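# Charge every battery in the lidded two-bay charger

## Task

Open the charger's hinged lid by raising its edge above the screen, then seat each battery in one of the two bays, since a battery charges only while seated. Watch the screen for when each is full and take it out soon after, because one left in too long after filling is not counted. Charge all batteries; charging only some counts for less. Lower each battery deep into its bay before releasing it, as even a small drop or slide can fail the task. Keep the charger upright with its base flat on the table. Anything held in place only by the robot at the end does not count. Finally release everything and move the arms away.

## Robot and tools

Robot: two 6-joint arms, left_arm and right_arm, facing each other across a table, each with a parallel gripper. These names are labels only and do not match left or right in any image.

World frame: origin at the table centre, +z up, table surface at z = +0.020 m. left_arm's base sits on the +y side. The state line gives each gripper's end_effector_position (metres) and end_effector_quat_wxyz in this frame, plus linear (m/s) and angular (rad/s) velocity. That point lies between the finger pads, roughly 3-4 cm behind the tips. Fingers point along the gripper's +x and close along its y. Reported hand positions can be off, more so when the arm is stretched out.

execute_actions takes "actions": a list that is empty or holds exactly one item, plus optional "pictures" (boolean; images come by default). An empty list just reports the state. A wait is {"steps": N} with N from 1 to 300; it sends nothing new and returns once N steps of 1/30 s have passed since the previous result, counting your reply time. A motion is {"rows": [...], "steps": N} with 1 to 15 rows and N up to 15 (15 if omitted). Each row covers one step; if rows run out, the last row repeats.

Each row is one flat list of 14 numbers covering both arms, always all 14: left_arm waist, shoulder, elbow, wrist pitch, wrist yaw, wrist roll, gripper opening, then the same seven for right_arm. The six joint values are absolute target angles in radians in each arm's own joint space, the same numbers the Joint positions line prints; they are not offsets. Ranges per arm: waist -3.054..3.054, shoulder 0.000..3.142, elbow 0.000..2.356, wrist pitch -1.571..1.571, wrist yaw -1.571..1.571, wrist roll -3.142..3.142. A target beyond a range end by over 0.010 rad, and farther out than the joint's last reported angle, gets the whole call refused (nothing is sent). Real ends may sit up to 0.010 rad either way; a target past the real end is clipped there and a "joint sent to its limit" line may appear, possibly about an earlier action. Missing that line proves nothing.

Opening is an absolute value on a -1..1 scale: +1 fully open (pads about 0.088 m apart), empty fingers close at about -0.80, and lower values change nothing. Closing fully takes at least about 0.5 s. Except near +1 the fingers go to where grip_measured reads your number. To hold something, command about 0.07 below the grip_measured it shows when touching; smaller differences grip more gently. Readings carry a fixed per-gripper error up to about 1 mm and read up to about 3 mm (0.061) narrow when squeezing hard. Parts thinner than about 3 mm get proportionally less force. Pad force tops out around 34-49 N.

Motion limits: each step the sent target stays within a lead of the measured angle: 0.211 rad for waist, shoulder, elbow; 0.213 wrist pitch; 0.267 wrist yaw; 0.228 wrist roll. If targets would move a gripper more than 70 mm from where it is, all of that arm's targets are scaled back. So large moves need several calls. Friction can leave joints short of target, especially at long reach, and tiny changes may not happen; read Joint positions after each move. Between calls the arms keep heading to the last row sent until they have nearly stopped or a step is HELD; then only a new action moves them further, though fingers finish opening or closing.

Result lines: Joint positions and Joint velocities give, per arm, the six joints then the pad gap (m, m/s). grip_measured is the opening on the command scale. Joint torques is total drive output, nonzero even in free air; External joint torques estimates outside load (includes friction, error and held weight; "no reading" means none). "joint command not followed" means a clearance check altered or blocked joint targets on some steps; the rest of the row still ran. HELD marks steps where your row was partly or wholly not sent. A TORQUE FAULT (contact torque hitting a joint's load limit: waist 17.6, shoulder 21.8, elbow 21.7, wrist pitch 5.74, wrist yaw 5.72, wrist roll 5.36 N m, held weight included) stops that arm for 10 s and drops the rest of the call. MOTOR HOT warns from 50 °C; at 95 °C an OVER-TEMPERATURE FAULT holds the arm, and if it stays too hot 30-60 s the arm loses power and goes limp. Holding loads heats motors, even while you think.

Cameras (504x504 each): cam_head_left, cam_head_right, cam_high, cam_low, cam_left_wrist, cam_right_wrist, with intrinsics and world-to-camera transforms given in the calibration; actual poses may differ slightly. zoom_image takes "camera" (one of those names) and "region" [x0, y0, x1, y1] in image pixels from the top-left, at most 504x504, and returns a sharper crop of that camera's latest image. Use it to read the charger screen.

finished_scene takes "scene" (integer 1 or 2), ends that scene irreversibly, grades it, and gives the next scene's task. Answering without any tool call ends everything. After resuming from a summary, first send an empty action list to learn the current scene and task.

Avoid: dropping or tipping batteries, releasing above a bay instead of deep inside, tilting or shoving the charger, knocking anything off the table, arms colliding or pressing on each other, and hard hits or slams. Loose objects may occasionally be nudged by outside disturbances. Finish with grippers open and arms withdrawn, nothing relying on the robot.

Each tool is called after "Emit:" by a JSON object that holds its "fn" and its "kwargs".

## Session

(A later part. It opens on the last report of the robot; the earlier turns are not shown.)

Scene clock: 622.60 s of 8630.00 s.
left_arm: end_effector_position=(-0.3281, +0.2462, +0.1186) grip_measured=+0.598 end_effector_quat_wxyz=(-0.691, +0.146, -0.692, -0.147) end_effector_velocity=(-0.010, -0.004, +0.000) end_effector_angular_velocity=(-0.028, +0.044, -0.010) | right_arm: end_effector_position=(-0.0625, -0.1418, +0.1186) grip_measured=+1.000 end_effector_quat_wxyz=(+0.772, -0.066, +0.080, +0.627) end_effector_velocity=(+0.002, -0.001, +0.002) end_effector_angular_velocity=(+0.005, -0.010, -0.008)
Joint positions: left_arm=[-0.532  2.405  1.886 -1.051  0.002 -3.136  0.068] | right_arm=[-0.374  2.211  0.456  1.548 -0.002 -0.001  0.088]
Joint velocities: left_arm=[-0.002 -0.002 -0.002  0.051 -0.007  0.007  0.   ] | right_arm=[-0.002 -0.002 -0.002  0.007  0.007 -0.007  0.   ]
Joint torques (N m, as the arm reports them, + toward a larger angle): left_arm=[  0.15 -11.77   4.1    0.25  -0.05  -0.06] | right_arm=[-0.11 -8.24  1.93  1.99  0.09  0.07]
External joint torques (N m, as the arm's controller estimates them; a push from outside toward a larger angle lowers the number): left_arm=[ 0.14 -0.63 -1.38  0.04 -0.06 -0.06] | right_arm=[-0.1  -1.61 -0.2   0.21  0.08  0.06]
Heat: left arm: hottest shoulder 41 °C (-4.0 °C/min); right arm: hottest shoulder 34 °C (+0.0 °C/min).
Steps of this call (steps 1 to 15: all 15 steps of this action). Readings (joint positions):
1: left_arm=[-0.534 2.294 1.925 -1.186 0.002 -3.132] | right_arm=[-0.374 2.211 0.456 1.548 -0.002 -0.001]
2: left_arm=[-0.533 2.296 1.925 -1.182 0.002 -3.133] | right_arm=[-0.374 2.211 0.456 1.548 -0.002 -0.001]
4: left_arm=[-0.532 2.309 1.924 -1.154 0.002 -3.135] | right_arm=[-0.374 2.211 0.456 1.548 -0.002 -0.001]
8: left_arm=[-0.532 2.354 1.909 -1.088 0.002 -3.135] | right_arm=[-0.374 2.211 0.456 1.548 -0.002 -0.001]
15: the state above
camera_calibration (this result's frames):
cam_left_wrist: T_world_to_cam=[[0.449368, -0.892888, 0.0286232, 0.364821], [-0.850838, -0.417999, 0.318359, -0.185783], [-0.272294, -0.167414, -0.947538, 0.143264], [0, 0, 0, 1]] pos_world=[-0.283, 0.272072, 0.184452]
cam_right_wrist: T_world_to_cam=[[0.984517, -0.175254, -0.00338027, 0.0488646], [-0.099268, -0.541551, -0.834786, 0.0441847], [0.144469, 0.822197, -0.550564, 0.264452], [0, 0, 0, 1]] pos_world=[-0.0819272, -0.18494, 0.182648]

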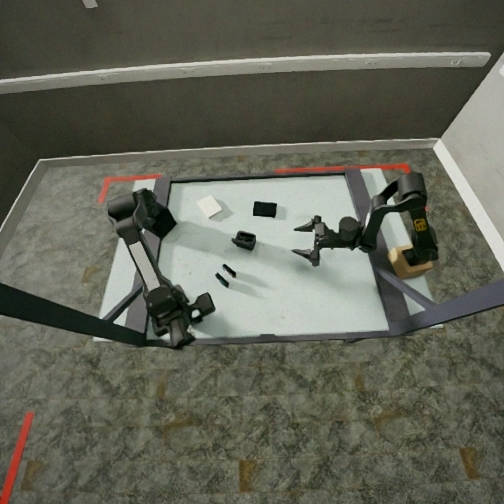

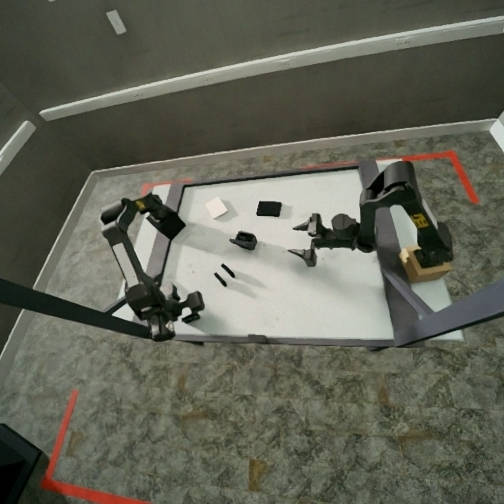

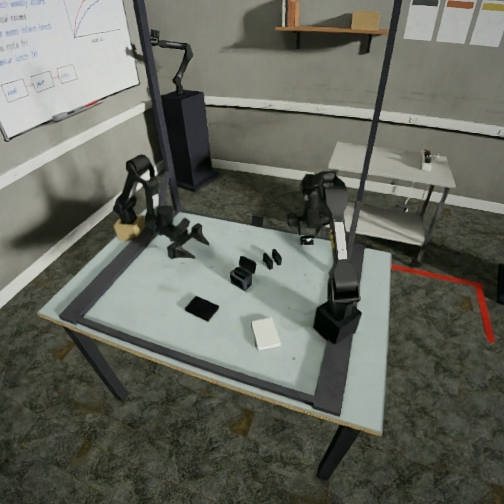

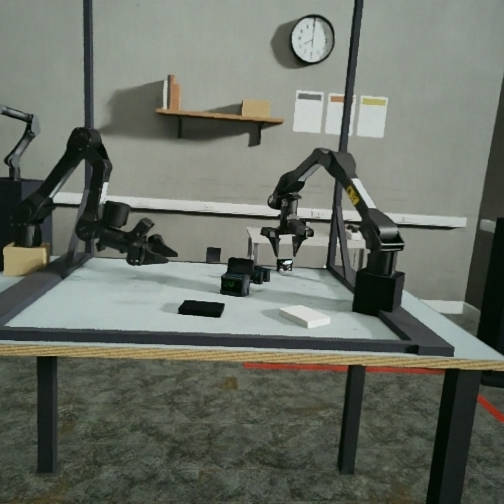

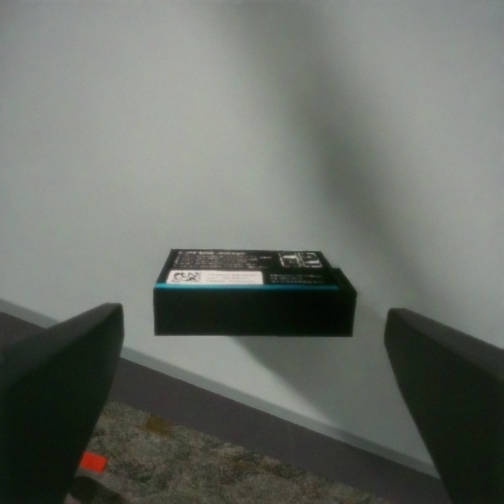

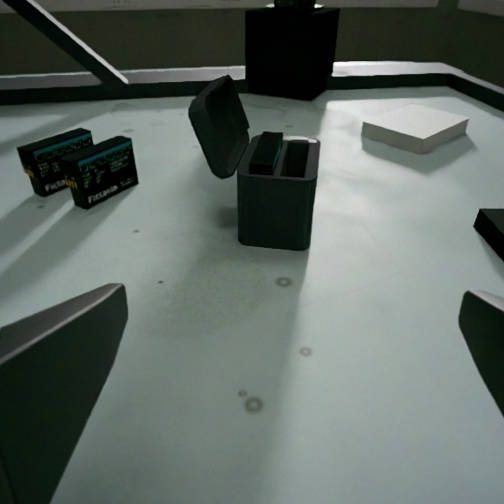

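Emit:
{"fn": "execute_actions", "kwargs": {"actions": [{"rows":[[-0.532,2.416,1.88,-1.036,0,-3.14,0.55,-0.375,2.2,0.45,1.55,0,0,1],[-0.532,2.422,1.874,-1.026,0,-3.14,0.5,-0.375,2.2,0.45,1.55,0,0,1],[-0.532,2.428,1.869,-1.017,0,-3.14,0.5,-0.375,2.2,0.45,1.55,0,0,1],[-0.532,2.434,1.863,-1.007,0,-3.14,0.5,-0.375,2.2,0.45,1.55,0,0,1],[-0.532,2.439,1.858,-0.997,0,-3.14,0.5,-0.375,2.2,0.45,1.55,0,0,1],[-0.532,2.444,1.853,-0.988,0,-3.14,0.5,-0.375,2.2,0.45,1.55,0,0,1]],"steps":15}], "pictures": false}}

Emit:
{"fn": "execute_actions", "kwargs": {"actions": [{"rows":[[-0.532,2.444,1.853,-0.988,0,-3.14,0.44,-0.375,2.2,0.45,1.55,0,0,1],[-0.532,2.444,1.853,-0.988,0,-3.14,0.39,-0.375,2.2,0.45,1.55,0,0,1],[-0.532,2.444,1.853,-0.988,0,-3.14,0.35,-0.375,2.2,0.45,1.55,0,0,1],[-0.532,2.444,1.853,-0.988,0,-3.14,0.31,-0.375,2.2,0.45,1.55,0,0,1],[-0.532,2.444,1.853,-0.988,0,-3.14,0.245,-0.375,2.2,0.45,1.55,0,0,1],[-0.532,2.444,1.853,-0.988,0,-3.14,0.245,-0.375,2.2,0.45,1.55,0,0,1],[-0.532,2.444,1.853,-0.988,0,-3.14,0.245,-0.375,2.2,0.45,1.55,0,0,1],[-0.532,2.444,1.853,-0.988,0,-3.14,0.245,-0.375,2.2,0.45,1.55,0,0,1],[-0.532,2.444,1.853,-0.988,0,-3.14,0.245,-0.375,2.2,0.45,1.55,0,0,1],[-0.532,2.415,1.857,-0.99,0,-3.14,0.245,-0.375,2.2,0.45,1.55,0,0,1],[-0.532,2.403,1.857,-0.995,0,-3.14,0.245,-0.375,2.2,0.45,1.55,0,0,1],[-0.532,2.39,1.857,-1.005,0,-3.14,0.245,-0.375,2.2,0.45,1.55,0,0,1],[-0.532,2.375,1.857,-1.02,0,-3.14,0.245,-0.375,2.2,0.45,1.55,0,0,1],[-0.532,2.36,1.857,-1.04,0,-3.14,0.245,-0.375,2.2,0.45,1.55,0,0,1],[-0.532,2.34,1.857,-1.065,0,-3.14,0.245,-0.375,2.2,0.45,1.55,0,0,1]],"steps":15}], "pictures": false}}

Emit:
{"fn": "execute_actions", "kwargs": {"actions": [{"rows":[[-0.53,2.32,1.855,-1.09,0,-1.47,0.245,-0.375,2.2,0.45,1.55,0,0,1],[-0.53,2.295,1.85,-1.11,0,-1.47,0.245,-0.375,2.2,0.45,1.55,0,0,1],[-0.52,2.27,1.845,-1.13,0,-1.47,0.245,-0.375,2.2,0.45,1.55,0,0,1],[-0.5,2.245,1.84,-1.15,0,-1.47,0.245,-0.375,2.2,0.45,1.55,0,0,1],[-0.47,2.22,1.835,-1.17,0,-1.47,0.245,-0.375,2.2,0.45,1.55,0,0,1],[-0.44,2.195,1.83,-1.19,0,-1.47,0.245,-0.375,2.2,0.45,1.55,0,0,1],[-0.41,2.17,1.825,-1.21,0,-1.47,0.245,-0.375,2.2,0.45,1.55,0,0,1],[-0.38,2.145,1.82,-1.23,0,-1.47,0.245,-0.375,2.2,0.45,1.55,0,0,1],[-0.34,2.12,1.815,-1.25,0,-1.47,0.245,-0.375,2.2,0.45,1.55,0,0,1],[-0.3,2.095,1.81,-1.27,0,-1.47,0.245,-0.375,2.2,0.45,1.55,0,0,1],[-0.26,2.07,1.81,-1.29,0,-1.47,0.245,-0.375,2.2,0.45,1.55,0,0,1],[-0.22,2.04,1.8,-1.31,0,-1.47,0.245,-0.375,2.2,0.45,1.55,0,0,1],[-0.18,2.02,1.79,-1.31,0,-1.47,0.245,-0.375,2.2,0.45,1.55,0,0,1],[-0.14,2.02,1.79,-1.31,0,-1.47,0.245,-0.375,2.2,0.45,1.55,0,0,1],[-0.1,2.02,1.79,-1.31,0,-1.47,0.245,-0.375,2.2,0.45,1.55,0,0,1]],"steps":15}], "pictures": false}}

Emit:
{"fn": "execute_actions", "kwargs": {"actions": [{"rows":[[-0.06,2.02,1.79,-1.31,0,-1.47,0.245,-0.375,2.2,0.45,1.55,0,0,1],[-0.02,2.02,1.79,-1.31,0,-1.47,0.245,-0.375,2.2,0.45,1.55,0,0,1],[0.02,2.02,1.79,-1.31,0,-1.47,0.245,-0.375,2.2,0.45,1.55,0,0,1],[0.06,2.02,1.79,-1.31,0,-1.47,0.245,-0.375,2.2,0.45,1.55,0,0,1],[0.1,2.02,1.79,-1.31,0,-1.47,0.245,-0.375,2.2,0.45,1.55,0,0,1],[0.14,2.02,1.79,-1.31,0,-1.47,0.245,-0.375,2.2,0.45,1.55,0,0,1],[0.18,2.02,1.79,-1.31,0,-1.47,0.245,-0.375,2.2,0.45,1.55,0,0,1],[0.22,2.02,1.79,-1.31,0,-1.47,0.245,-0.375,2.2,0.45,1.55,0,0,1],[0.26,2.02,1.79,-1.31,0,-1.47,0.245,-0.375,2.2,0.45,1.55,0,0,1],[0.295,2.02,1.79,-1.31,0,-1.47,0.245,-0.375,2.2,0.45,1.55,0,0,1],[0.325,2.02,1.79,-1.31,0,-1.47,0.245,-0.375,2.2,0.45,1.55,0,0,1],[0.345,2.02,1.79,-1.31,0,-1.47,0.245,-0.375,2.2,0.45,1.55,0,0,1],[0.36,2.02,1.79,-1.31,0,-1.47,0.245,-0.375,2.2,0.45,1.55,0,0,1],[0.367,2.02,1.79,-1.31,0,-1.47,0.245,-0.375,2.2,0.45,1.55,0,0,1]],"steps":15}], "pictures": false}}

Emit:
{"fn": "execute_actions", "kwargs": {"actions": [{"rows":[[0.367,2.028,1.765,-1.285,0,-1.47,0.245,-0.375,2.2,0.45,1.55,0,0,1],[0.367,2.036,1.74,-1.258,0,-1.47,0.245,-0.375,2.2,0.45,1.55,0,0,1],[0.367,2.044,1.715,-1.23,0,-1.47,0.245,-0.375,2.2,0.45,1.55,0,0,1],[0.367,2.052,1.69,-1.2,0,-1.47,0.245,-0.375,2.2,0.45,1.55,0,0,1],[0.367,2.06,1.665,-1.17,0,-1.47,0.245,-0.375,2.2,0.45,1.55,0,0,1],[0.367,2.068,1.64,-1.14,0,-1.47,0.245,-0.375,2.2,0.45,1.55,0,0,1],[0.367,2.077,1.615,-1.11,0,-1.47,0.245,-0.375,2.2,0.45,1.55,0,0,1],[0.367,2.086,1.592,-1.08,0,-1.47,0.245,-0.375,2.2,0.45,1.55,0,0,1],[0.367,2.094,1.573,-1.055,0,-1.47,0.245,-0.375,2.2,0.45,1.55,0,0,1],[0.367,2.101,1.558,-1.035,0,-1.47,0.245,-0.375,2.2,0.45,1.55,0,0,1],[0.367,2.107,1.547,-1.02,0,-1.47,0.245,-0.375,2.2,0.45,1.55,0,0,1],[0.367,2.112,1.539,-1.009,0,-1.47,0.245,-0.375,2.2,0.45,1.55,0,0,1]],"steps":15}], "pictures": false}}

Emit:
{"fn": "execute_actions", "kwargs": {"actions": [{"steps":12}]}}

Emit:
{"fn": "zoom_image", "kwargs": {"camera": "cam_right_wrist", "region": [215, 60, 355, 200]}}

Scene clock: 643.37 s of 8630.00 s.
left_arm: end_effector_position=(-0.3293, +0.2457, +0.0995) grip_measured=+0.503 end_effector_quat_wxyz=(-0.690, +0.146, -0.694, -0.146) end_effector_velocity=(-0.005, -0.002, +0.002) end_effector_angular_velocity=(-0.018, +0.022, +0.005) | right_arm: end_effector_position=(-0.0625, -0.1418, +0.1186) grip_measured=+1.000 end_effector_quat_wxyz=(+0.772, -0.066, +0.080, +0.627) end_effector_velocity=(-0.002, +0.000, +0.001) end_effector_angular_velocity=(-0.006, -0.016, +0.024)
Joint positions: left_arm=[-0.532  2.433  1.857 -0.99   0.002 -3.136  0.064] | right_arm=[-0.374  2.211  0.456  1.548 -0.002 -0.001  0.088]
Joint velocities: left_arm=[-0.002 -0.002  0.002  0.022 -0.007 -0.007 -0.   ] | right_arm=[-0.002 -0.007 -0.002 -0.007 -0.022 -0.022  0.   ]
Joint torques (N m, as the arm reports them, + toward a larger angle): left_arm=[  0.11 -10.9    3.67   0.22  -0.07  -0.08] | right_arm=[-0.11 -8.25  1.94  1.99  0.09  0.07]
External joint torques (N m, as the arm's controller estimates them; a push from outside toward a larger angle lowers the number): left_arm=[ 0.11 -0.05 -1.55  0.01 -0.08 -0.07] | right_arm=[-0.08 -1.63 -0.2   0.22  0.09  0.06]
Heat: left arm: hottest shoulder 45 °C (+4.0 °C/min); right arm: hottest shoulder 34 °C (+0.0 °C/min).
Steps of this call (steps 1 to 15: the robot went on to your last target; steps 16 to 608: nothing new was sent; steps 609 to 623: all 15 steps of this action). Readings (joint positions):
609: left_arm=[-0.532 2.405 1.886 -1.045 0.002 -3.136] | right_arm=[-0.374 2.211 0.456 1.548 -0.002 -0.001]
610: left_arm=[-0.532 2.405 1.885 -1.041 0.002 -3.136] | right_arm=[-0.374 2.211 0.456 1.548 -0.002 -0.001]
612: left_arm=[-0.532 2.406 1.880 -1.027 0.002 -3.136] | right_arm=[-0.374 2.211 0.456 1.548 -0.002 -0.001]
616: left_arm=[-0.532 2.419 1.866 -0.998 0.002 -3.136] | right_arm=[-0.374 2.211 0.456 1.548 -0.002 -0.001]
623: the state above

Scene clock: 643.87 s of 8630.00 s.
left_arm: end_effector_position=(-0.3249, +0.2476, +0.1083) grip_measured=+0.313 end_effector_quat_wxyz=(-0.695, +0.145, -0.689, -0.147) end_effector_velocity=(+0.061, +0.027, +0.137) end_effector_angular_velocity=(+0.060, -0.152, +0.005) | right_arm: end_effector_position=(-0.0625, -0.1418, +0.1186) grip_measured=+1.000 end_effector_quat_wxyz=(+0.772, -0.066, +0.080, +0.627) end_effector_velocity=(-0.005, -0.001, -0.002) end_effector_angular_velocity=(-0.010, +0.014, +0.022)
Joint positions: left_arm=[-0.532  2.412  1.857 -1.024  0.002 -3.136  0.054] | right_arm=[-0.374  2.211  0.456  1.548 -0.002 -0.001  0.088]
Joint velocities: left_arm=[-0.002 -0.315 -0.002 -0.476 -0.007 -0.007 -0.   ] | right_arm=[ 0.002 -0.002 -0.007 -0.007 -0.022  0.007  0.   ]
Joint torques (N m, as the arm reports them, + toward a larger angle): left_arm=[  0.11 -17.14   4.29  -0.02  -0.08  -0.08] | right_arm=[-0.11 -8.24  1.93  1.99  0.09  0.07]
External joint torques (N m, as the arm's controller estimates them; a push from outside toward a larger angle lowers the number): left_arm=[ 0.11 -4.69 -1.64 -0.2  -0.09 -0.08] | right_arm=[-0.18 -1.65 -0.18  0.22  0.1   0.06]
Heat: left arm: hottest shoulder 45 °C (+4.0 °C/min); right arm: hottest shoulder 34 °C (+0.0 °C/min).
Steps of this call (steps 1 to 15: all 15 steps of this action). Readings (joint positions):
1: left_arm=[-0.532 2.433 1.857 -0.990 0.002 -3.136] | right_arm=[-0.374 2.211 0.456 1.548 -0.002 -0.001]
2: left_arm=[-0.532 2.433 1.857 -0.989 0.002 -3.136] | right_arm=[-0.374 2.211 0.456 1.548 -0.002 -0.001]
4: left_arm=[-0.532 2.433 1.857 -0.989 0.002 -3.136] | right_arm=[-0.374 2.211 0.456 1.548 -0.002 -0.001]
8: left_arm=[-0.532 2.433 1.857 -0.989 0.002 -3.136] | right_arm=[-0.374 2.211 0.456 1.548 -0.002 -0.001]
15: the state above

Scene clock: 644.37 s of 8630.00 s.
left_arm: end_effector_position=(-0.2027, +0.1594, +0.2400) grip_measured=+0.313 end_effector_quat_wxyz=(-0.698, -0.065, -0.709, +0.075) end_effector_velocity=(+0.398, -0.329, +0.161) end_effector_angular_velocity=(-0.204, +0.105, -0.648) | right_arm: end_effector_position=(-0.0625, -0.1418, +0.1186) grip_measured=+1.000 end_effector_quat_wxyz=(+0.772, -0.066, +0.080, +0.627) end_effector_velocity=(+0.002, +0.000, -0.000) end_effector_angular_velocity=(-0.004, -0.005, +0.001)
Joint positions: left_arm=[-0.201  2.061  1.806 -1.295  0.002 -2.19   0.054] | right_arm=[-0.374  2.211  0.456  1.548 -0.002 -0.001  0.088]
Joint velocities: left_arm=[ 1.263 -0.486 -0.09  -0.183 -0.037  1.912 -0.   ] | right_arm=[-0.007 -0.002  0.002 -0.007 -0.007 -0.007  0.   ]
Joint torques (N m, as the arm reports them, + toward a larger angle): left_arm=[ -0.13 -10.93   3.53   0.23  -0.12   0.16] | right_arm=[-0.11 -8.24  1.94  1.99  0.09  0.07]
External joint torques (N m, as the arm's controller estimates them; a push from outside toward a larger angle lowers the number): left_arm=[ 0.31 -3.04 -1.58 -0.15 -0.11  0.15] | right_arm=[-0.08 -1.59 -0.24  0.2   0.09  0.06]
Heat: left arm: hottest shoulder 45 °C (+4.0 °C/min); right arm: hottest shoulder 34 °C (+0.0 °C/min).
Steps of this call (steps 1 to 15: all 15 steps of this action). Readings (joint positions):
1: left_arm=[-0.532 2.400 1.856 -1.041 0.002 -3.094] | right_arm=[-0.374 2.211 0.456 1.548 -0.002 -0.001]
2: left_arm=[-0.532 2.383 1.855 -1.061 0.002 -3.025] | right_arm=[-0.374 2.211 0.456 1.548 -0.002 -0.001]
4: left_arm=[-0.530 2.338 1.849 -1.100 0.002 -2.896] | right_arm=[-0.374 2.211 0.456 1.548 -0.002 -0.001]
8: left_arm=[-0.471 2.228 1.838 -1.178 0.004 -2.637] | right_arm=[-0.374 2.211 0.456 1.548 -0.002 -0.001]
15: the state above

Scene clock: 644.87 s of 8630.00 s.
left_arm: end_effector_position=(-0.0128, +0.0520, +0.2480) grip_measured=+0.313 end_effector_quat_wxyz=(-0.697, -0.113, -0.696, +0.131) end_effector_velocity=(+0.196, -0.046, -0.001) end_effector_angular_velocity=(+0.016, -0.047, +0.328) | right_arm: end_effector_position=(-0.0625, -0.1418, +0.1186) grip_measured=+1.000 end_effector_quat_wxyz=(+0.772, -0.066, +0.080, +0.627) end_effector_velocity=(-0.000, -0.001, -0.003) end_effector_angular_velocity=(-0.013, -0.003, +0.006)
Joint positions: left_arm=[ 0.352  2.032  1.794 -1.308 -0.003 -1.488  0.054] | right_arm=[-0.374  2.211  0.456  1.548 -0.002 -0.001  0.088]
Joint velocities: left_arm=[ 0.496 -0.002 -0.007 -0.022 -0.037  0.168 -0.   ] | right_arm=[-0.002  0.002 -0.002 -0.007 -0.007 -0.007  0.   ]
Joint torques (N m, as the arm reports them, + toward a larger angle): left_arm=[ -2.58 -11.52   4.06   0.1    0.08   0.16] | right_arm=[-0.12 -8.24  1.94  1.99  0.09  0.07]
External joint torques (N m, as the arm's controller estimates them; a push from outside toward a larger angle lowers the number): left_arm=[-0.28 -2.57 -1.5  -0.2  -0.05  0.15] | right_arm=[-0.1  -1.63 -0.2   0.22  0.08  0.06]
Heat: left arm: hottest shoulder 45 °C (+4.0 °C/min); right arm: hottest shoulder 34 °C (+0.0 °C/min).
Steps of this call (steps 1 to 15: all 15 steps of this action). Readings (joint positions):
1: left_arm=[-0.159 2.048 1.804 -1.298 0.002 -2.126] | right_arm=[-0.374 2.211 0.456 1.548 -0.002 -0.001]
2: left_arm=[-0.118 2.039 1.804 -1.299 0.002 -2.061] | right_arm=[-0.374 2.211 0.456 1.548 -0.002 -0.001]
4: left_arm=[-0.038 2.032 1.803 -1.303 0.002 -1.931] | right_arm=[-0.374 2.211 0.456 1.548 -0.002 -0.001]
8: left_arm=[0.118 2.032 1.796 -1.307 0.002 -1.672] | right_arm=[-0.374 2.211 0.456 1.548 -0.002 -0.001]
15: the state above

Scene clock: 645.37 s of 8630.00 s.
left_arm: end_effector_position=(-0.0058, +0.0541, +0.1594) grip_measured=+0.313 end_effector_quat_wxyz=(-0.698, -0.126, -0.695, +0.117) end_effector_velocity=(+0.004, +0.024, -0.069) end_effector_angular_velocity=(+0.113, -0.021, -0.010) | right_arm: end_effector_position=(-0.0625, -0.1418, +0.1186) grip_measured=+1.000 end_effector_quat_wxyz=(+0.772, -0.066, +0.080, +0.627) end_effector_velocity=(+0.002, -0.001, -0.001) end_effector_angular_velocity=(-0.008, -0.004, +0.001)
Joint positions: left_arm=[ 0.368  2.105  1.549 -1.027 -0.002 -1.474  0.054] | right_arm=[-0.374  2.211  0.456  1.548 -0.002 -0.001  0.088]
Joint velocities: left_arm=[-0.002  0.085 -0.154  0.125  0.007  0.007 -0.   ] | right_arm=[-0.007 -0.002 -0.002 -0.007 -0.007 -0.007  0.   ]
Joint torques (N m, as the arm reports them, + toward a larger angle): left_arm=[ -0.23 -10.3    4.44   0.34   0.     0.12] | right_arm=[-0.12 -8.24  1.92  1.99  0.09  0.07]
External joint torques (N m, as the arm's controller estimates them; a push from outside toward a larger angle lowers the number): left_arm=[-0.22  0.07 -1.63 -0.01  0.07  0.12] | right_arm=[-0.13 -1.62 -0.24  0.21  0.09  0.06]
Heat: left arm: hottest shoulder 45 °C (+4.0 °C/min); right arm: hottest shoulder 34 °C (+0.0 °C/min).
Steps of this call (steps 1 to 15: all 15 steps of this action). Readings (joint positions):
1: left_arm=[0.365 2.032 1.791 -1.305 -0.003 -1.484] | right_arm=[-0.374 2.211 0.456 1.548 -0.002 -0.001]
2: left_arm=[0.371 2.032 1.781 -1.295 -0.003 -1.480] | right_arm=[-0.374 2.211 0.456 1.548 -0.002 -0.001]
4: left_arm=[0.372 2.032 1.751 -1.255 -0.003 -1.477] | right_arm=[-0.374 2.211 0.456 1.548 -0.002 -0.001]
8: left_arm=[0.368 2.049 1.658 -1.152 -0.002 -1.474] | right_arm=[-0.374 2.211 0.456 1.548 -0.002 -0.001]
15: the state above

Scene clock: 645.77 s of 8630.00 s.
left_arm: end_effector_position=(-0.0061, +0.0527, +0.1571) grip_measured=+0.313 end_effector_quat_wxyz=(-0.698, -0.123, -0.696, +0.120) end_effector_velocity=(+0.004, -0.001, -0.001) end_effector_angular_velocity=(-0.008, -0.021, +0.010) | right_arm: end_effector_position=(-0.0625, -0.1418, +0.1186) grip_measured=+1.000 end_effector_quat_wxyz=(+0.772, -0.066, +0.080, +0.627) end_effector_velocity=(+0.002, -0.001, -0.001) end_effector_angular_velocity=(-0.012, -0.021, -0.005)
Joint positions: left_arm=[ 0.368  2.107  1.542 -1.011 -0.002 -1.473  0.054] | right_arm=[-0.374  2.211  0.456  1.548 -0.002 -0.001  0.088]
Joint velocities: left_arm=[ 0.002 -0.002 -0.007  0.007 -0.022 -0.007 -0.   ] | right_arm=[-0.002 -0.002 -0.002 -0.007  0.007 -0.022  0.   ]
Joint torques (N m, as the arm reports them, + toward a larger angle): left_arm=[-0.07 -9.59  3.84  0.21  0.01  0.14] | right_arm=[-0.11 -8.25  1.94  1.99  0.09  0.07]
External joint torques (N m, as the arm's controller estimates them; a push from outside toward a larger angle lowers the number): left_arm=[-0.12 -0.58 -1.38 -0.04  0.08  0.14] | right_arm=[-0.1  -1.61 -0.21  0.21  0.09  0.06]
Heat: left arm: hottest shoulder 45 °C (+4.0 °C/min); right arm: hottest shoulder 34 °C (+0.0 °C/min).
Steps of this call (steps 1 to 12: the robot went on to your last target). Readings (joint positions):
1: left_arm=[0.368 2.107 1.545 -1.022 -0.002 -1.474] | right_arm=[-0.374 2.211 0.456 1.548 -0.002 -0.001]
2: left_arm=[0.368 2.107 1.543 -1.019 -0.002 -1.474] | right_arm=[-0.374 2.211 0.456 1.548 -0.002 -0.001]
4: left_arm=[0.368 2.107 1.543 -1.013 -0.002 -1.473] | right_arm=[-0.374 2.211 0.456 1.548 -0.002 -0.001]
8: left_arm=[0.368 2.107 1.543 -1.011 -0.002 -1.473] | right_arm=[-0.374 2.211 0.456 1.548 -0.002 -0.001]
12: the state above
camera_calibration (this result's frames):
cam_left_wrist: T_world_to_cam=[[-0.291249, -0.9563, 0.0257778, 0.0454469], [-0.905343, 0.284235, 0.315537, -0.0418504], [-0.309075, 0.0685622, -0.948563, 0.222539], [0, 0, 0, 1]] pos_world=[0.0441286, 0.0400985, 0.223126]
cam_right_wrist: T_world_to_cam=[[0.984517, -0.175254, -0.00338027, 0.0488646], [-0.099268, -0.541551, -0.834786, 0.0441847], [0.144469, 0.822197, -0.550564, 0.264452], [0, 0, 0, 1]] pos_world=[-0.0819272, -0.18494, 0.182648]

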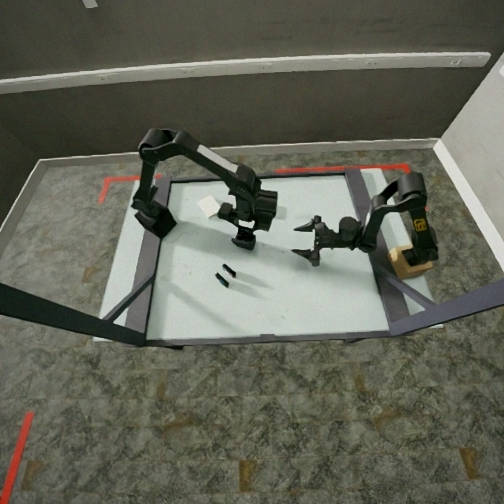

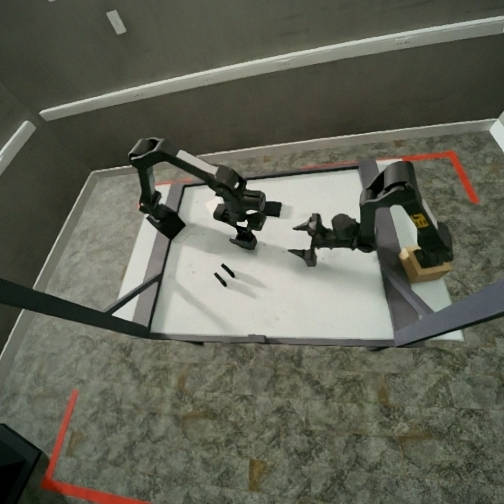

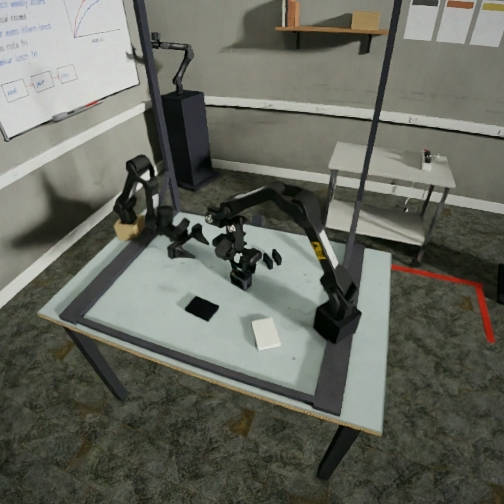

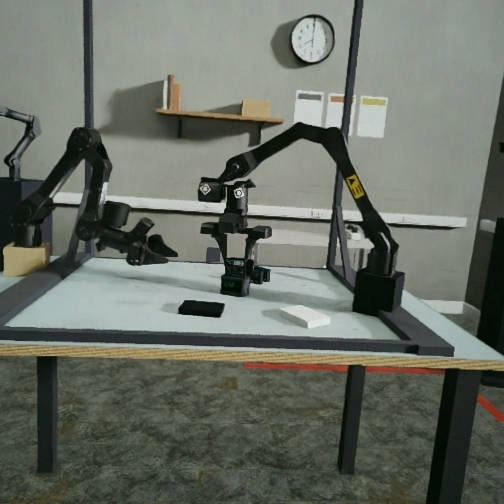

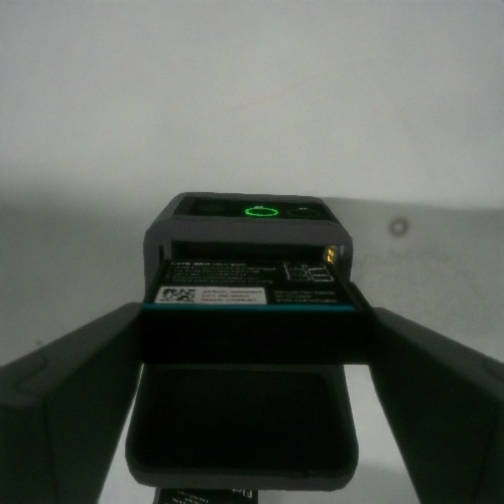

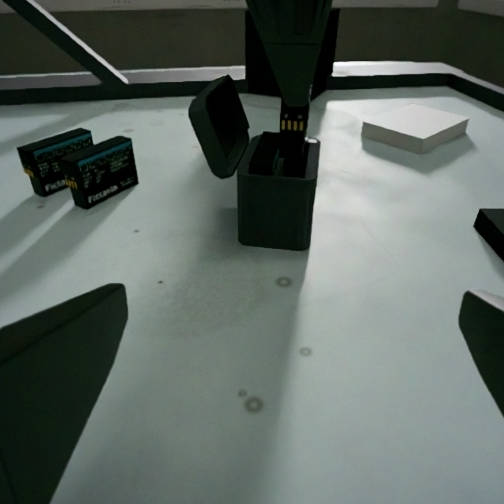

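Region (215, 60, 355, 200) of cam_right_wrist's 504x504 image, scaled by 3.600, with more detail than that image has.

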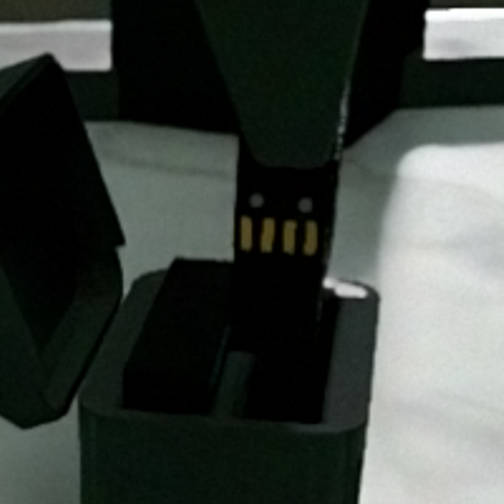

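Emit:
{"fn": "execute_actions", "kwargs": {"actions": [{"rows":[[0.374,2.127,1.523,-0.981,0,-1.47,0.245,-0.375,2.2,0.45,1.55,0,0,1]],"steps":15}]}}

Emit:
{"fn": "zoom_image", "kwargs": {"camera": "cam_right_wrist", "region": [215,60,355,200]}}

Scene clock: 652.63 s of 8630.00 s.
left_arm: end_effector_position=(-0.0054, +0.0513, +0.1507) grip_measured=+0.313 end_effector_quat_wxyz=(-0.698, -0.120, -0.696, +0.121) end_effector_velocity=(+0.002, -0.000, +0.003) end_effector_angular_velocity=(-0.008, -0.021, +0.020) | right_arm: end_effector_position=(-0.0625, -0.1418, +0.1186) grip_measured=+1.000 end_effector_quat_wxyz=(+0.772, -0.066, +0.080, +0.627) end_effector_velocity=(-0.000, -0.001, -0.001) end_effector_angular_velocity=(-0.008, -0.004, +0.006)
Joint positions: left_arm=[ 0.371  2.115  1.528 -0.983 -0.002 -1.473  0.054] | right_arm=[-0.374  2.211  0.456  1.548 -0.002 -0.001  0.088]
Joint velocities: left_arm=[-0.002 -0.007  0.002 -0.007 -0.022 -0.022 -0.   ] | right_arm=[-0.002 -0.002 -0.002 -0.007 -0.007 -0.007  0.   ]
Joint torques (N m, as the arm reports them, + toward a larger angle): left_arm=[ 0.43 -9.06  3.59  0.25  0.    0.14] | right_arm=[-0.11 -8.25  1.94  1.99  0.09  0.07]
External joint torques (N m, as the arm's controller estimates them; a push from outside toward a larger angle lowers the number): left_arm=[ 0.36  0.03 -1.67 -0.02  0.06  0.14] | right_arm=[-0.08 -1.61 -0.21  0.21  0.09  0.06]
Heat: left arm: hottest shoulder 45 °C (+4.0 °C/min); right arm: hottest shoulder 34 °C (+0.0 °C/min).
Steps of this call (steps 1 to 30: the robot went on to your last target; steps 31 to 191: nothing new was sent; steps 192 to 206: all 15 steps of this action). Readings (joint positions):
192: left_arm=[0.368 2.107 1.540 -1.006 -0.002 -1.473] | right_arm=[-0.374 2.211 0.456 1.548 -0.002 -0.001]
193: left_arm=[0.369 2.108 1.537 -0.998 -0.002 -1.473] | right_arm=[-0.374 2.211 0.456 1.548 -0.002 -0.001]
195: left_arm=[0.369 2.110 1.533 -0.989 -0.002 -1.473] | right_arm=[-0.374 2.211 0.456 1.548 -0.002 -0.001]
199: left_arm=[0.371 2.115 1.528 -0.985 -0.002 -1.473] | right_arm=[-0.374 2.211 0.456 1.548 -0.002 -0.001]
206: the state above
camera_calibration (this result's frames):
cam_left_wrist: T_world_to_cam=[[-0.288658, -0.956927, 0.0311103, 0.0438032], [-0.90569, 0.283451, 0.315248, -0.0386774], [-0.310488, 0.0628226, -0.948499, 0.217021], [0, 0, 0, 1]] pos_world=[0.0449966, 0.0392458, 0.216674]
cam_right_wrist: T_world_to_cam=[[0.984517, -0.175254, -0.00338027, 0.0488646], [-0.099268, -0.541551, -0.834786, 0.0441847], [0.144469, 0.822197, -0.550564, 0.264452], [0, 0, 0, 1]] pos_world=[-0.0819272, -0.18494, 0.182648]

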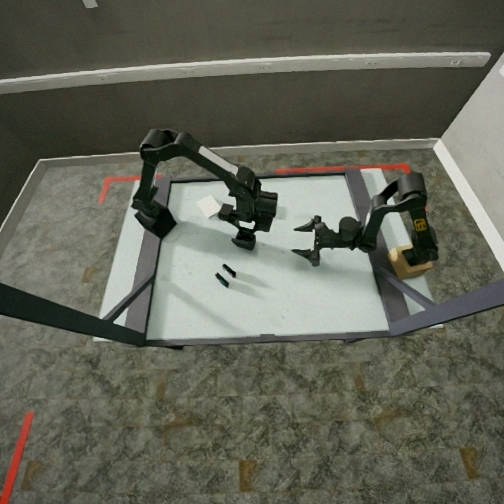

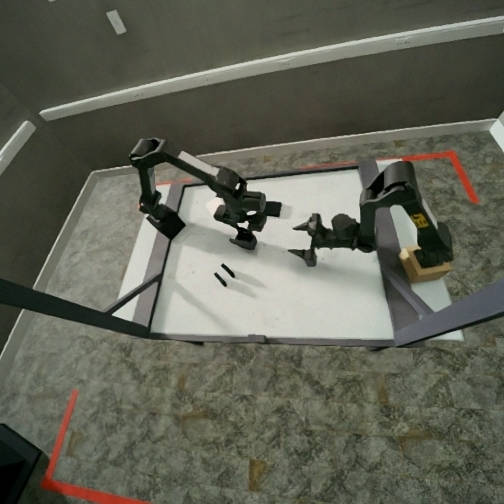

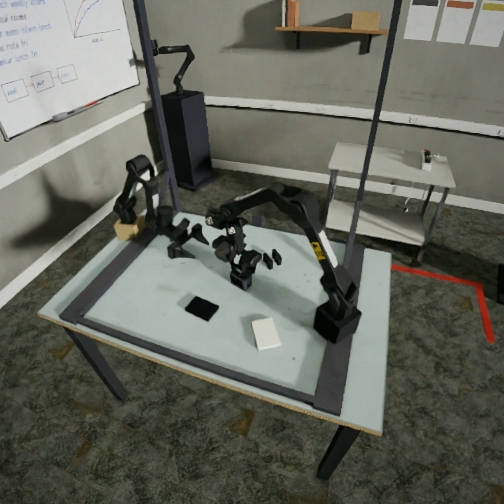

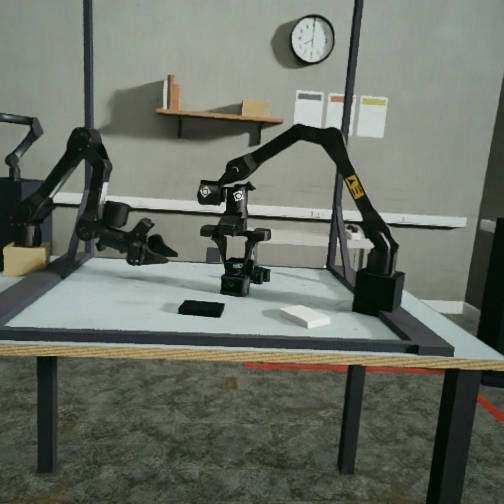

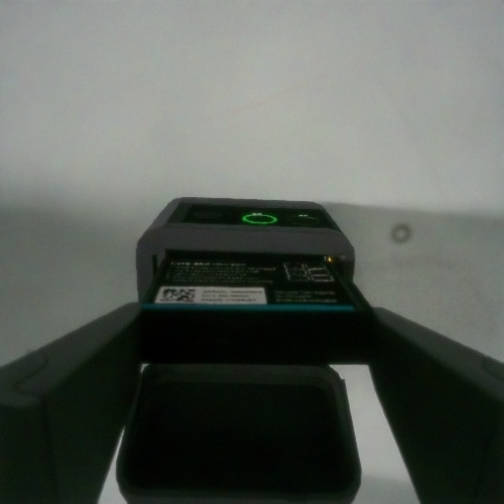

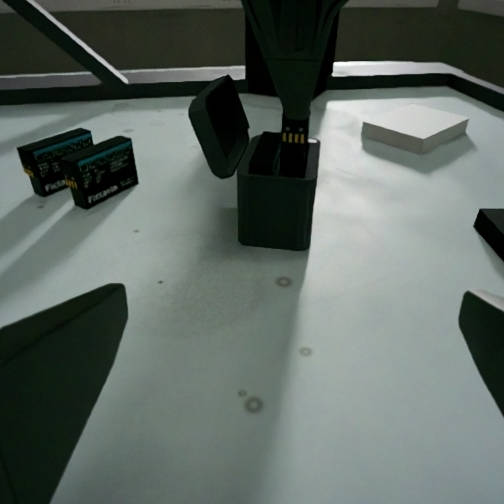

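Region (215, 60, 355, 200) of cam_right_wrist's 504x504 image, scaled by 3.600, with more detail than that image has.

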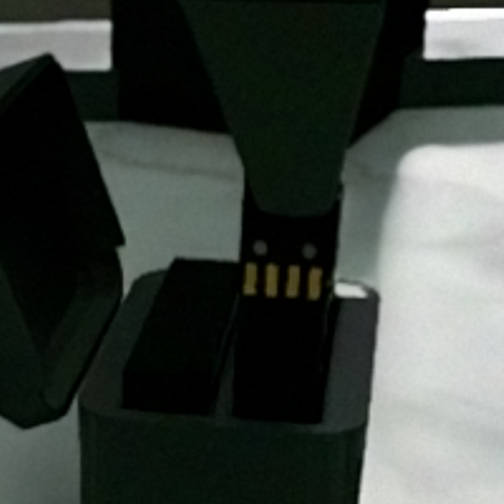

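Emit:
{"fn": "execute_actions", "kwargs": {"actions": [{"rows":[[0.374,2.130,1.518,-0.976,0,-1.47,0.245,-0.375,2.2,0.45,1.55,0,0,1],[0.374,2.133,1.514,-0.969,0,-1.47,0.245,-0.375,2.2,0.45,1.55,0,0,1],[0.374,2.135,1.509,-0.962,0,-1.47,0.245,-0.375,2.2,0.45,1.55,0,0,1],[0.374,2.138,1.505,-0.956,0,-1.47,0.245,-0.375,2.2,0.45,1.55,0,0,1],[0.374,2.141,1.50,-0.949,0,-1.47,0.245,-0.375,2.2,0.45,1.55,0,0,1]],"steps":15}]}}

Emit:
{"fn": "zoom_image", "kwargs": {"camera": "cam_right_wrist", "region": [215,60,355,200]}}

Emit:
{"fn": "zoom_image", "kwargs": {"camera": "cam_left_wrist", "region": [110,170,390,330]}}

Scene clock: 657.10 s of 8630.00 s.
left_arm: end_effector_position=(-0.0050, +0.0510, +0.1414) grip_measured=+0.313 end_effector_quat_wxyz=(-0.698, -0.119, -0.696, +0.121) end_effector_velocity=(+0.000, +0.000, -0.001) end_effector_angular_velocity=(-0.004, -0.007, -0.010) | right_arm: end_effector_position=(-0.0625, -0.1418, +0.1186) grip_measured=+1.000 end_effector_quat_wxyz=(+0.772, -0.066, +0.080, +0.627) end_effector_velocity=(-0.005, -0.001, -0.002) end_effector_angular_velocity=(-0.015, -0.011, +0.038)
Joint positions: left_arm=[ 0.372  2.128  1.508 -0.948 -0.002 -1.473  0.054] | right_arm=[-0.374  2.211  0.456  1.548 -0.002 -0.001  0.088]
Joint velocities: left_arm=[-0.002 -0.002 -0.007  0.007 -0.007  0.007 -0.   ] | right_arm=[-0.002 -0.002 -0.007 -0.007 -0.037 -0.022  0.   ]
Joint torques (N m, as the arm reports them, + toward a larger angle): left_arm=[ 0.23 -8.93  3.22  0.11 -0.02  0.16] | right_arm=[-0.12 -8.25  1.94  1.99  0.09  0.07]
External joint torques (N m, as the arm's controller estimates them; a push from outside toward a larger angle lowers the number): left_arm=[ 0.23  0.12 -1.92 -0.16  0.04  0.16] | right_arm=[-0.13 -1.64 -0.21  0.22  0.1   0.06]
Heat: left arm: hottest shoulder 44 °C (+3.0 °C/min); right arm: hottest shoulder 34 °C (+0.0 °C/min).
Steps of this call (steps 1 to 15: the robot went on to your last target; steps 16 to 119: nothing new was sent; steps 120 to 134: all 15 steps of this action). Readings (joint positions):
120: left_arm=[0.371 2.115 1.527 -0.982 -0.002 -1.473] | right_arm=[-0.374 2.211 0.456 1.548 -0.002 -0.001]
121: left_arm=[0.371 2.116 1.526 -0.979 -0.002 -1.473] | right_arm=[-0.374 2.211 0.456 1.548 -0.002 -0.001]
123: left_arm=[0.371 2.118 1.520 -0.969 -0.002 -1.473] | right_arm=[-0.374 2.211 0.456 1.548 -0.002 -0.001]
127: left_arm=[0.372 2.126 1.510 -0.951 -0.002 -1.473] | right_arm=[-0.374 2.211 0.456 1.548 -0.002 -0.001]
134: the state above
camera_calibration (this result's frames):
cam_left_wrist: T_world_to_cam=[[-0.287547, -0.957197, 0.0330145, 0.0436117], [-0.905868, 0.282997, 0.315143, -0.0352576], [-0.310997, 0.0607117, -0.94847, 0.208411], [0, 0, 0, 1]] pos_world=[0.045417, 0.0390698, 0.207343]
cam_right_wrist: T_world_to_cam=[[0.984517, -0.175254, -0.00338027, 0.0488646], [-0.099268, -0.541551, -0.834786, 0.0441847], [0.144469, 0.822197, -0.550564, 0.264452], [0, 0, 0, 1]] pos_world=[-0.0819272, -0.18494, 0.182648]

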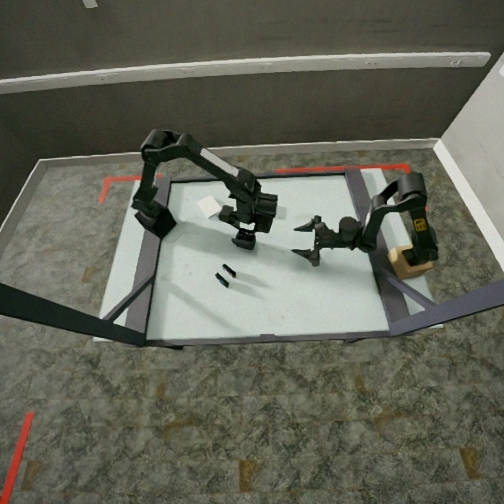

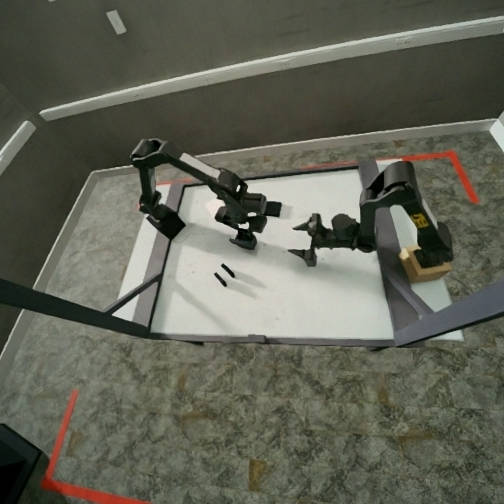

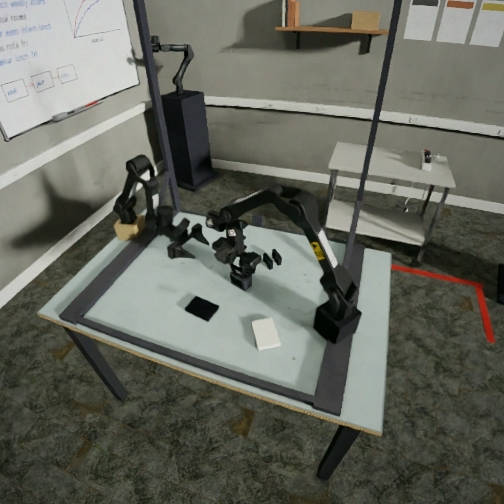

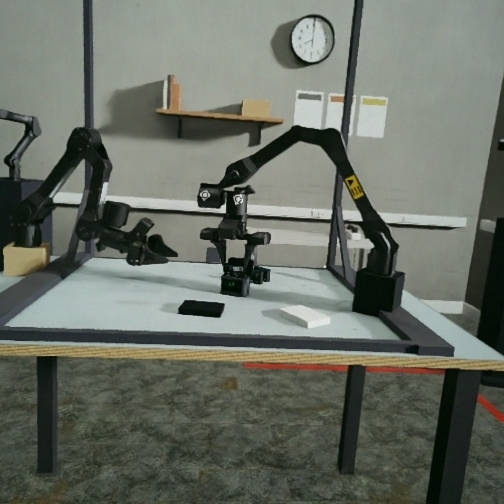

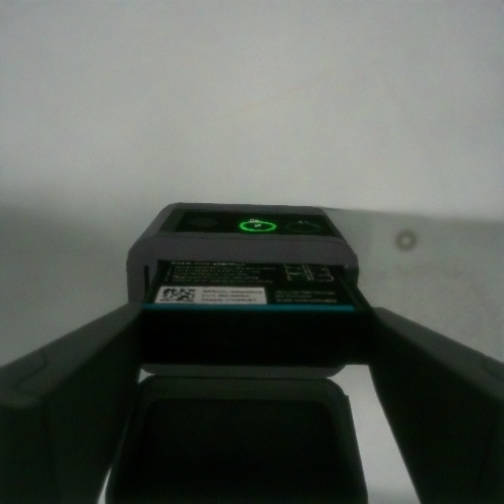

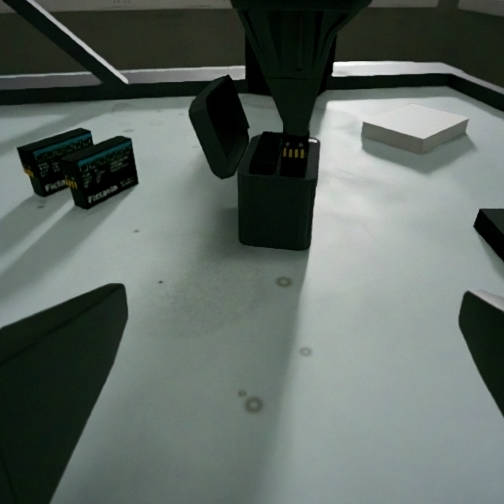

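Region (215, 60, 355, 200) of cam_right_wrist's 504x504 image, scaled by 3.600, with more detail than that image has.

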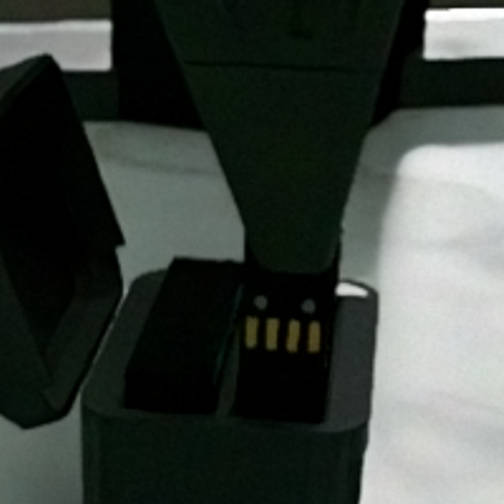

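Region (110, 170, 390, 330) of cam_left_wrist's 504x504 image, scaled by 1.800, with more detail than that image has; it fills the top 288 rows of this view, and the rest is white.

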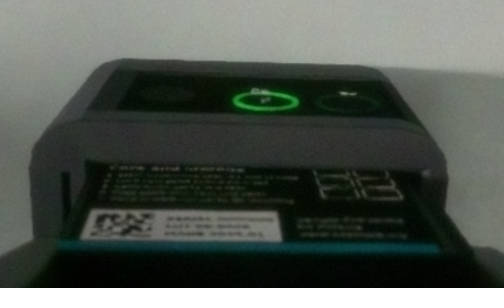

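Emit:
{"fn": "execute_actions", "kwargs": {"actions": [{"rows":[[0.370,2.143,1.496,-0.947,0,-1.47,0.245,-0.375,2.2,0.45,1.55,0,0,1],[0.370,2.146,1.491,-0.942,0,-1.47,0.245,-0.375,2.2,0.45,1.55,0,0,1],[0.370,2.149,1.487,-0.935,0,-1.47,0.245,-0.375,2.2,0.45,1.55,0,0,1],[0.370,2.152,1.482,-0.928,0,-1.47,0.245,-0.375,2.2,0.45,1.55,0,0,1],[0.370,2.154,1.478,-0.921,0,-1.47,0.245,-0.375,2.2,0.45,1.55,0,0,1],[0.370,2.157,1.474,-0.914,0,-1.47,0.245,-0.375,2.2,0.45,1.55,0,0,1],[0.370,2.160,1.470,-0.907,0,-1.47,0.245,-0.375,2.2,0.45,1.55,0,0,1],[0.370,2.163,1.466,-0.900,0,-1.47,0.245,-0.375,2.2,0.45,1.55,0,0,1]],"steps":15}]}}

Scene clock: 661.53 s of 8630.00 s.
left_arm: end_effector_position=(-0.0047, +0.0523, +0.1263) grip_measured=+0.313 end_effector_quat_wxyz=(-0.698, -0.120, -0.696, +0.120) end_effector_velocity=(+0.003, +0.003, -0.001) end_effector_angular_velocity=(+0.010, -0.010, -0.005) | right_arm: end_effector_position=(-0.0625, -0.1418, +0.1186) grip_measured=+1.000 end_effector_quat_wxyz=(+0.772, -0.066, +0.080, +0.627) end_effector_velocity=(-0.000, -0.000, +0.002) end_effector_angular_velocity=(+0.006, -0.007, +0.006)
Joint positions: left_arm=[ 0.372  2.148  1.475 -0.898 -0.002 -1.473  0.054] | right_arm=[-0.374  2.211  0.456  1.548 -0.002 -0.001  0.088]
Joint velocities: left_arm=[ 0.002 -0.002 -0.007 -0.007 -0.007  0.007 -0.   ] | right_arm=[-0.002 -0.002 -0.002  0.007 -0.007 -0.007  0.   ]
Joint torques (N m, as the arm reports them, + toward a larger angle): left_arm=[-0.18 -8.65  3.12 -0.02  0.01  0.14] | right_arm=[-0.12 -8.24  1.94  1.99  0.09  0.07]
External joint torques (N m, as the arm's controller estimates them; a push from outside toward a larger angle lowers the number): left_arm=[-0.24  0.39 -1.91 -0.29  0.07  0.14] | right_arm=[-0.11 -1.63 -0.2   0.22  0.09  0.06]
Heat: left arm: hottest shoulder 44 °C (+3.0 °C/min); right arm: hottest shoulder 34 °C (+0.0 °C/min).
Steps of this call (steps 1 to 15: the robot went on to your last target; steps 16 to 118: nothing new was sent; steps 119 to 133: all 15 steps of this action). Readings (joint positions):
119: left_arm=[0.372 2.128 1.507 -0.948 -0.002 -1.473] | right_arm=[-0.374 2.211 0.456 1.548 -0.002 -0.001]
120: left_arm=[0.372 2.128 1.505 -0.946 -0.002 -1.473] | right_arm=[-0.374 2.211 0.456 1.548 -0.002 -0.001]
122: left_arm=[0.372 2.129 1.500 -0.938 -0.002 -1.473] | right_arm=[-0.374 2.211 0.456 1.548 -0.002 -0.001]
126: left_arm=[0.372 2.139 1.485 -0.912 -0.002 -1.473] | right_arm=[-0.374 2.211 0.456 1.548 -0.002 -0.001]
133: the state above
camera_calibration (this result's frames):
cam_left_wrist: T_world_to_cam=[[-0.287568, -0.957279, 0.0303485, 0.0457721], [-0.906072, 0.282181, 0.31529, -0.0305607], [-0.310385, 0.0631694, -0.94851, 0.194024], [0, 0, 0, 1]] pos_world=[0.0456946, 0.0401839, 0.19228]
cam_right_wrist: T_world_to_cam=[[0.984517, -0.175254, -0.00338027, 0.0488646], [-0.099268, -0.541551, -0.834786, 0.0441847], [0.144469, 0.822197, -0.550564, 0.264452], [0, 0, 0, 1]] pos_world=[-0.0819272, -0.18494, 0.182648]

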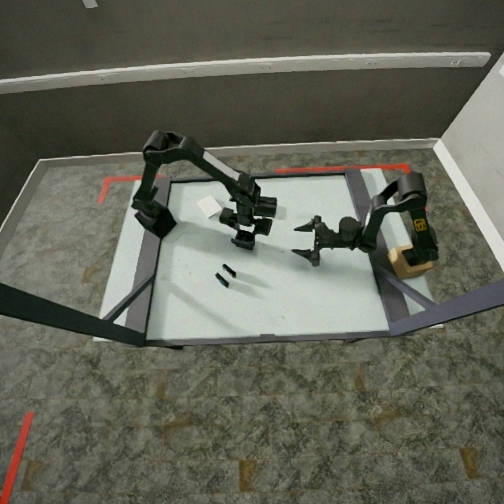

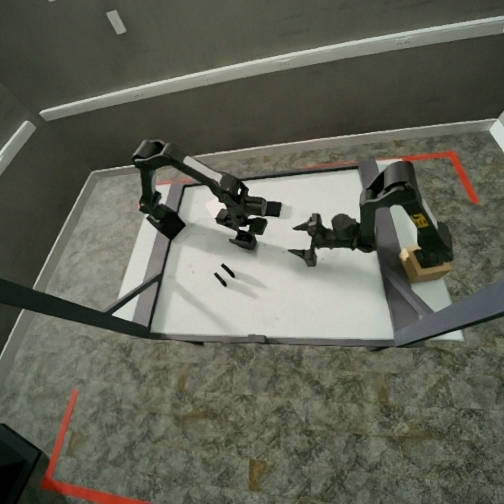

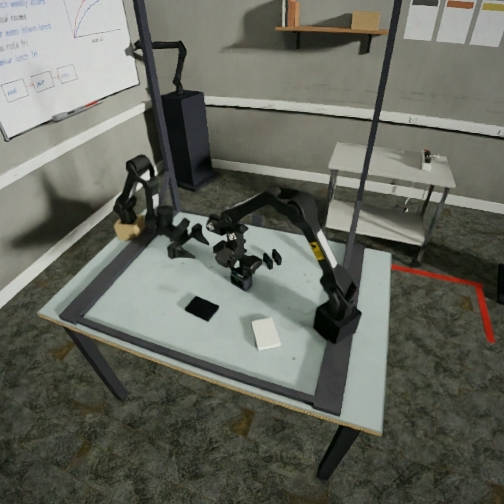

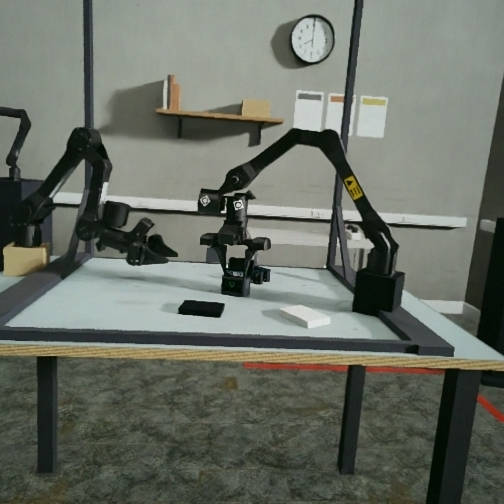

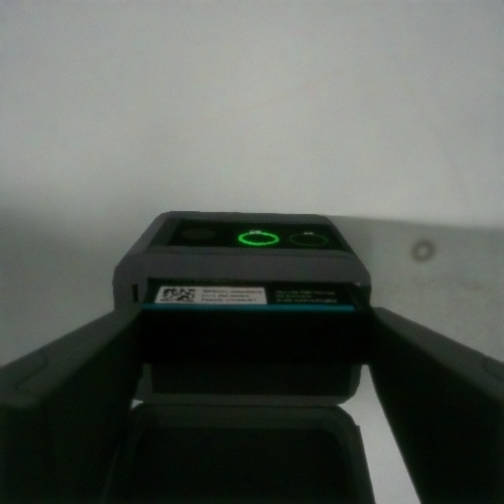

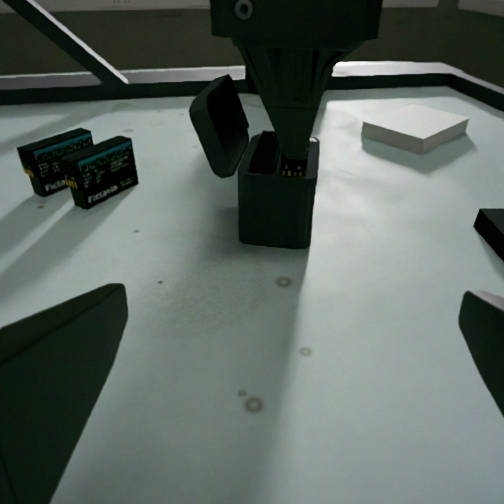

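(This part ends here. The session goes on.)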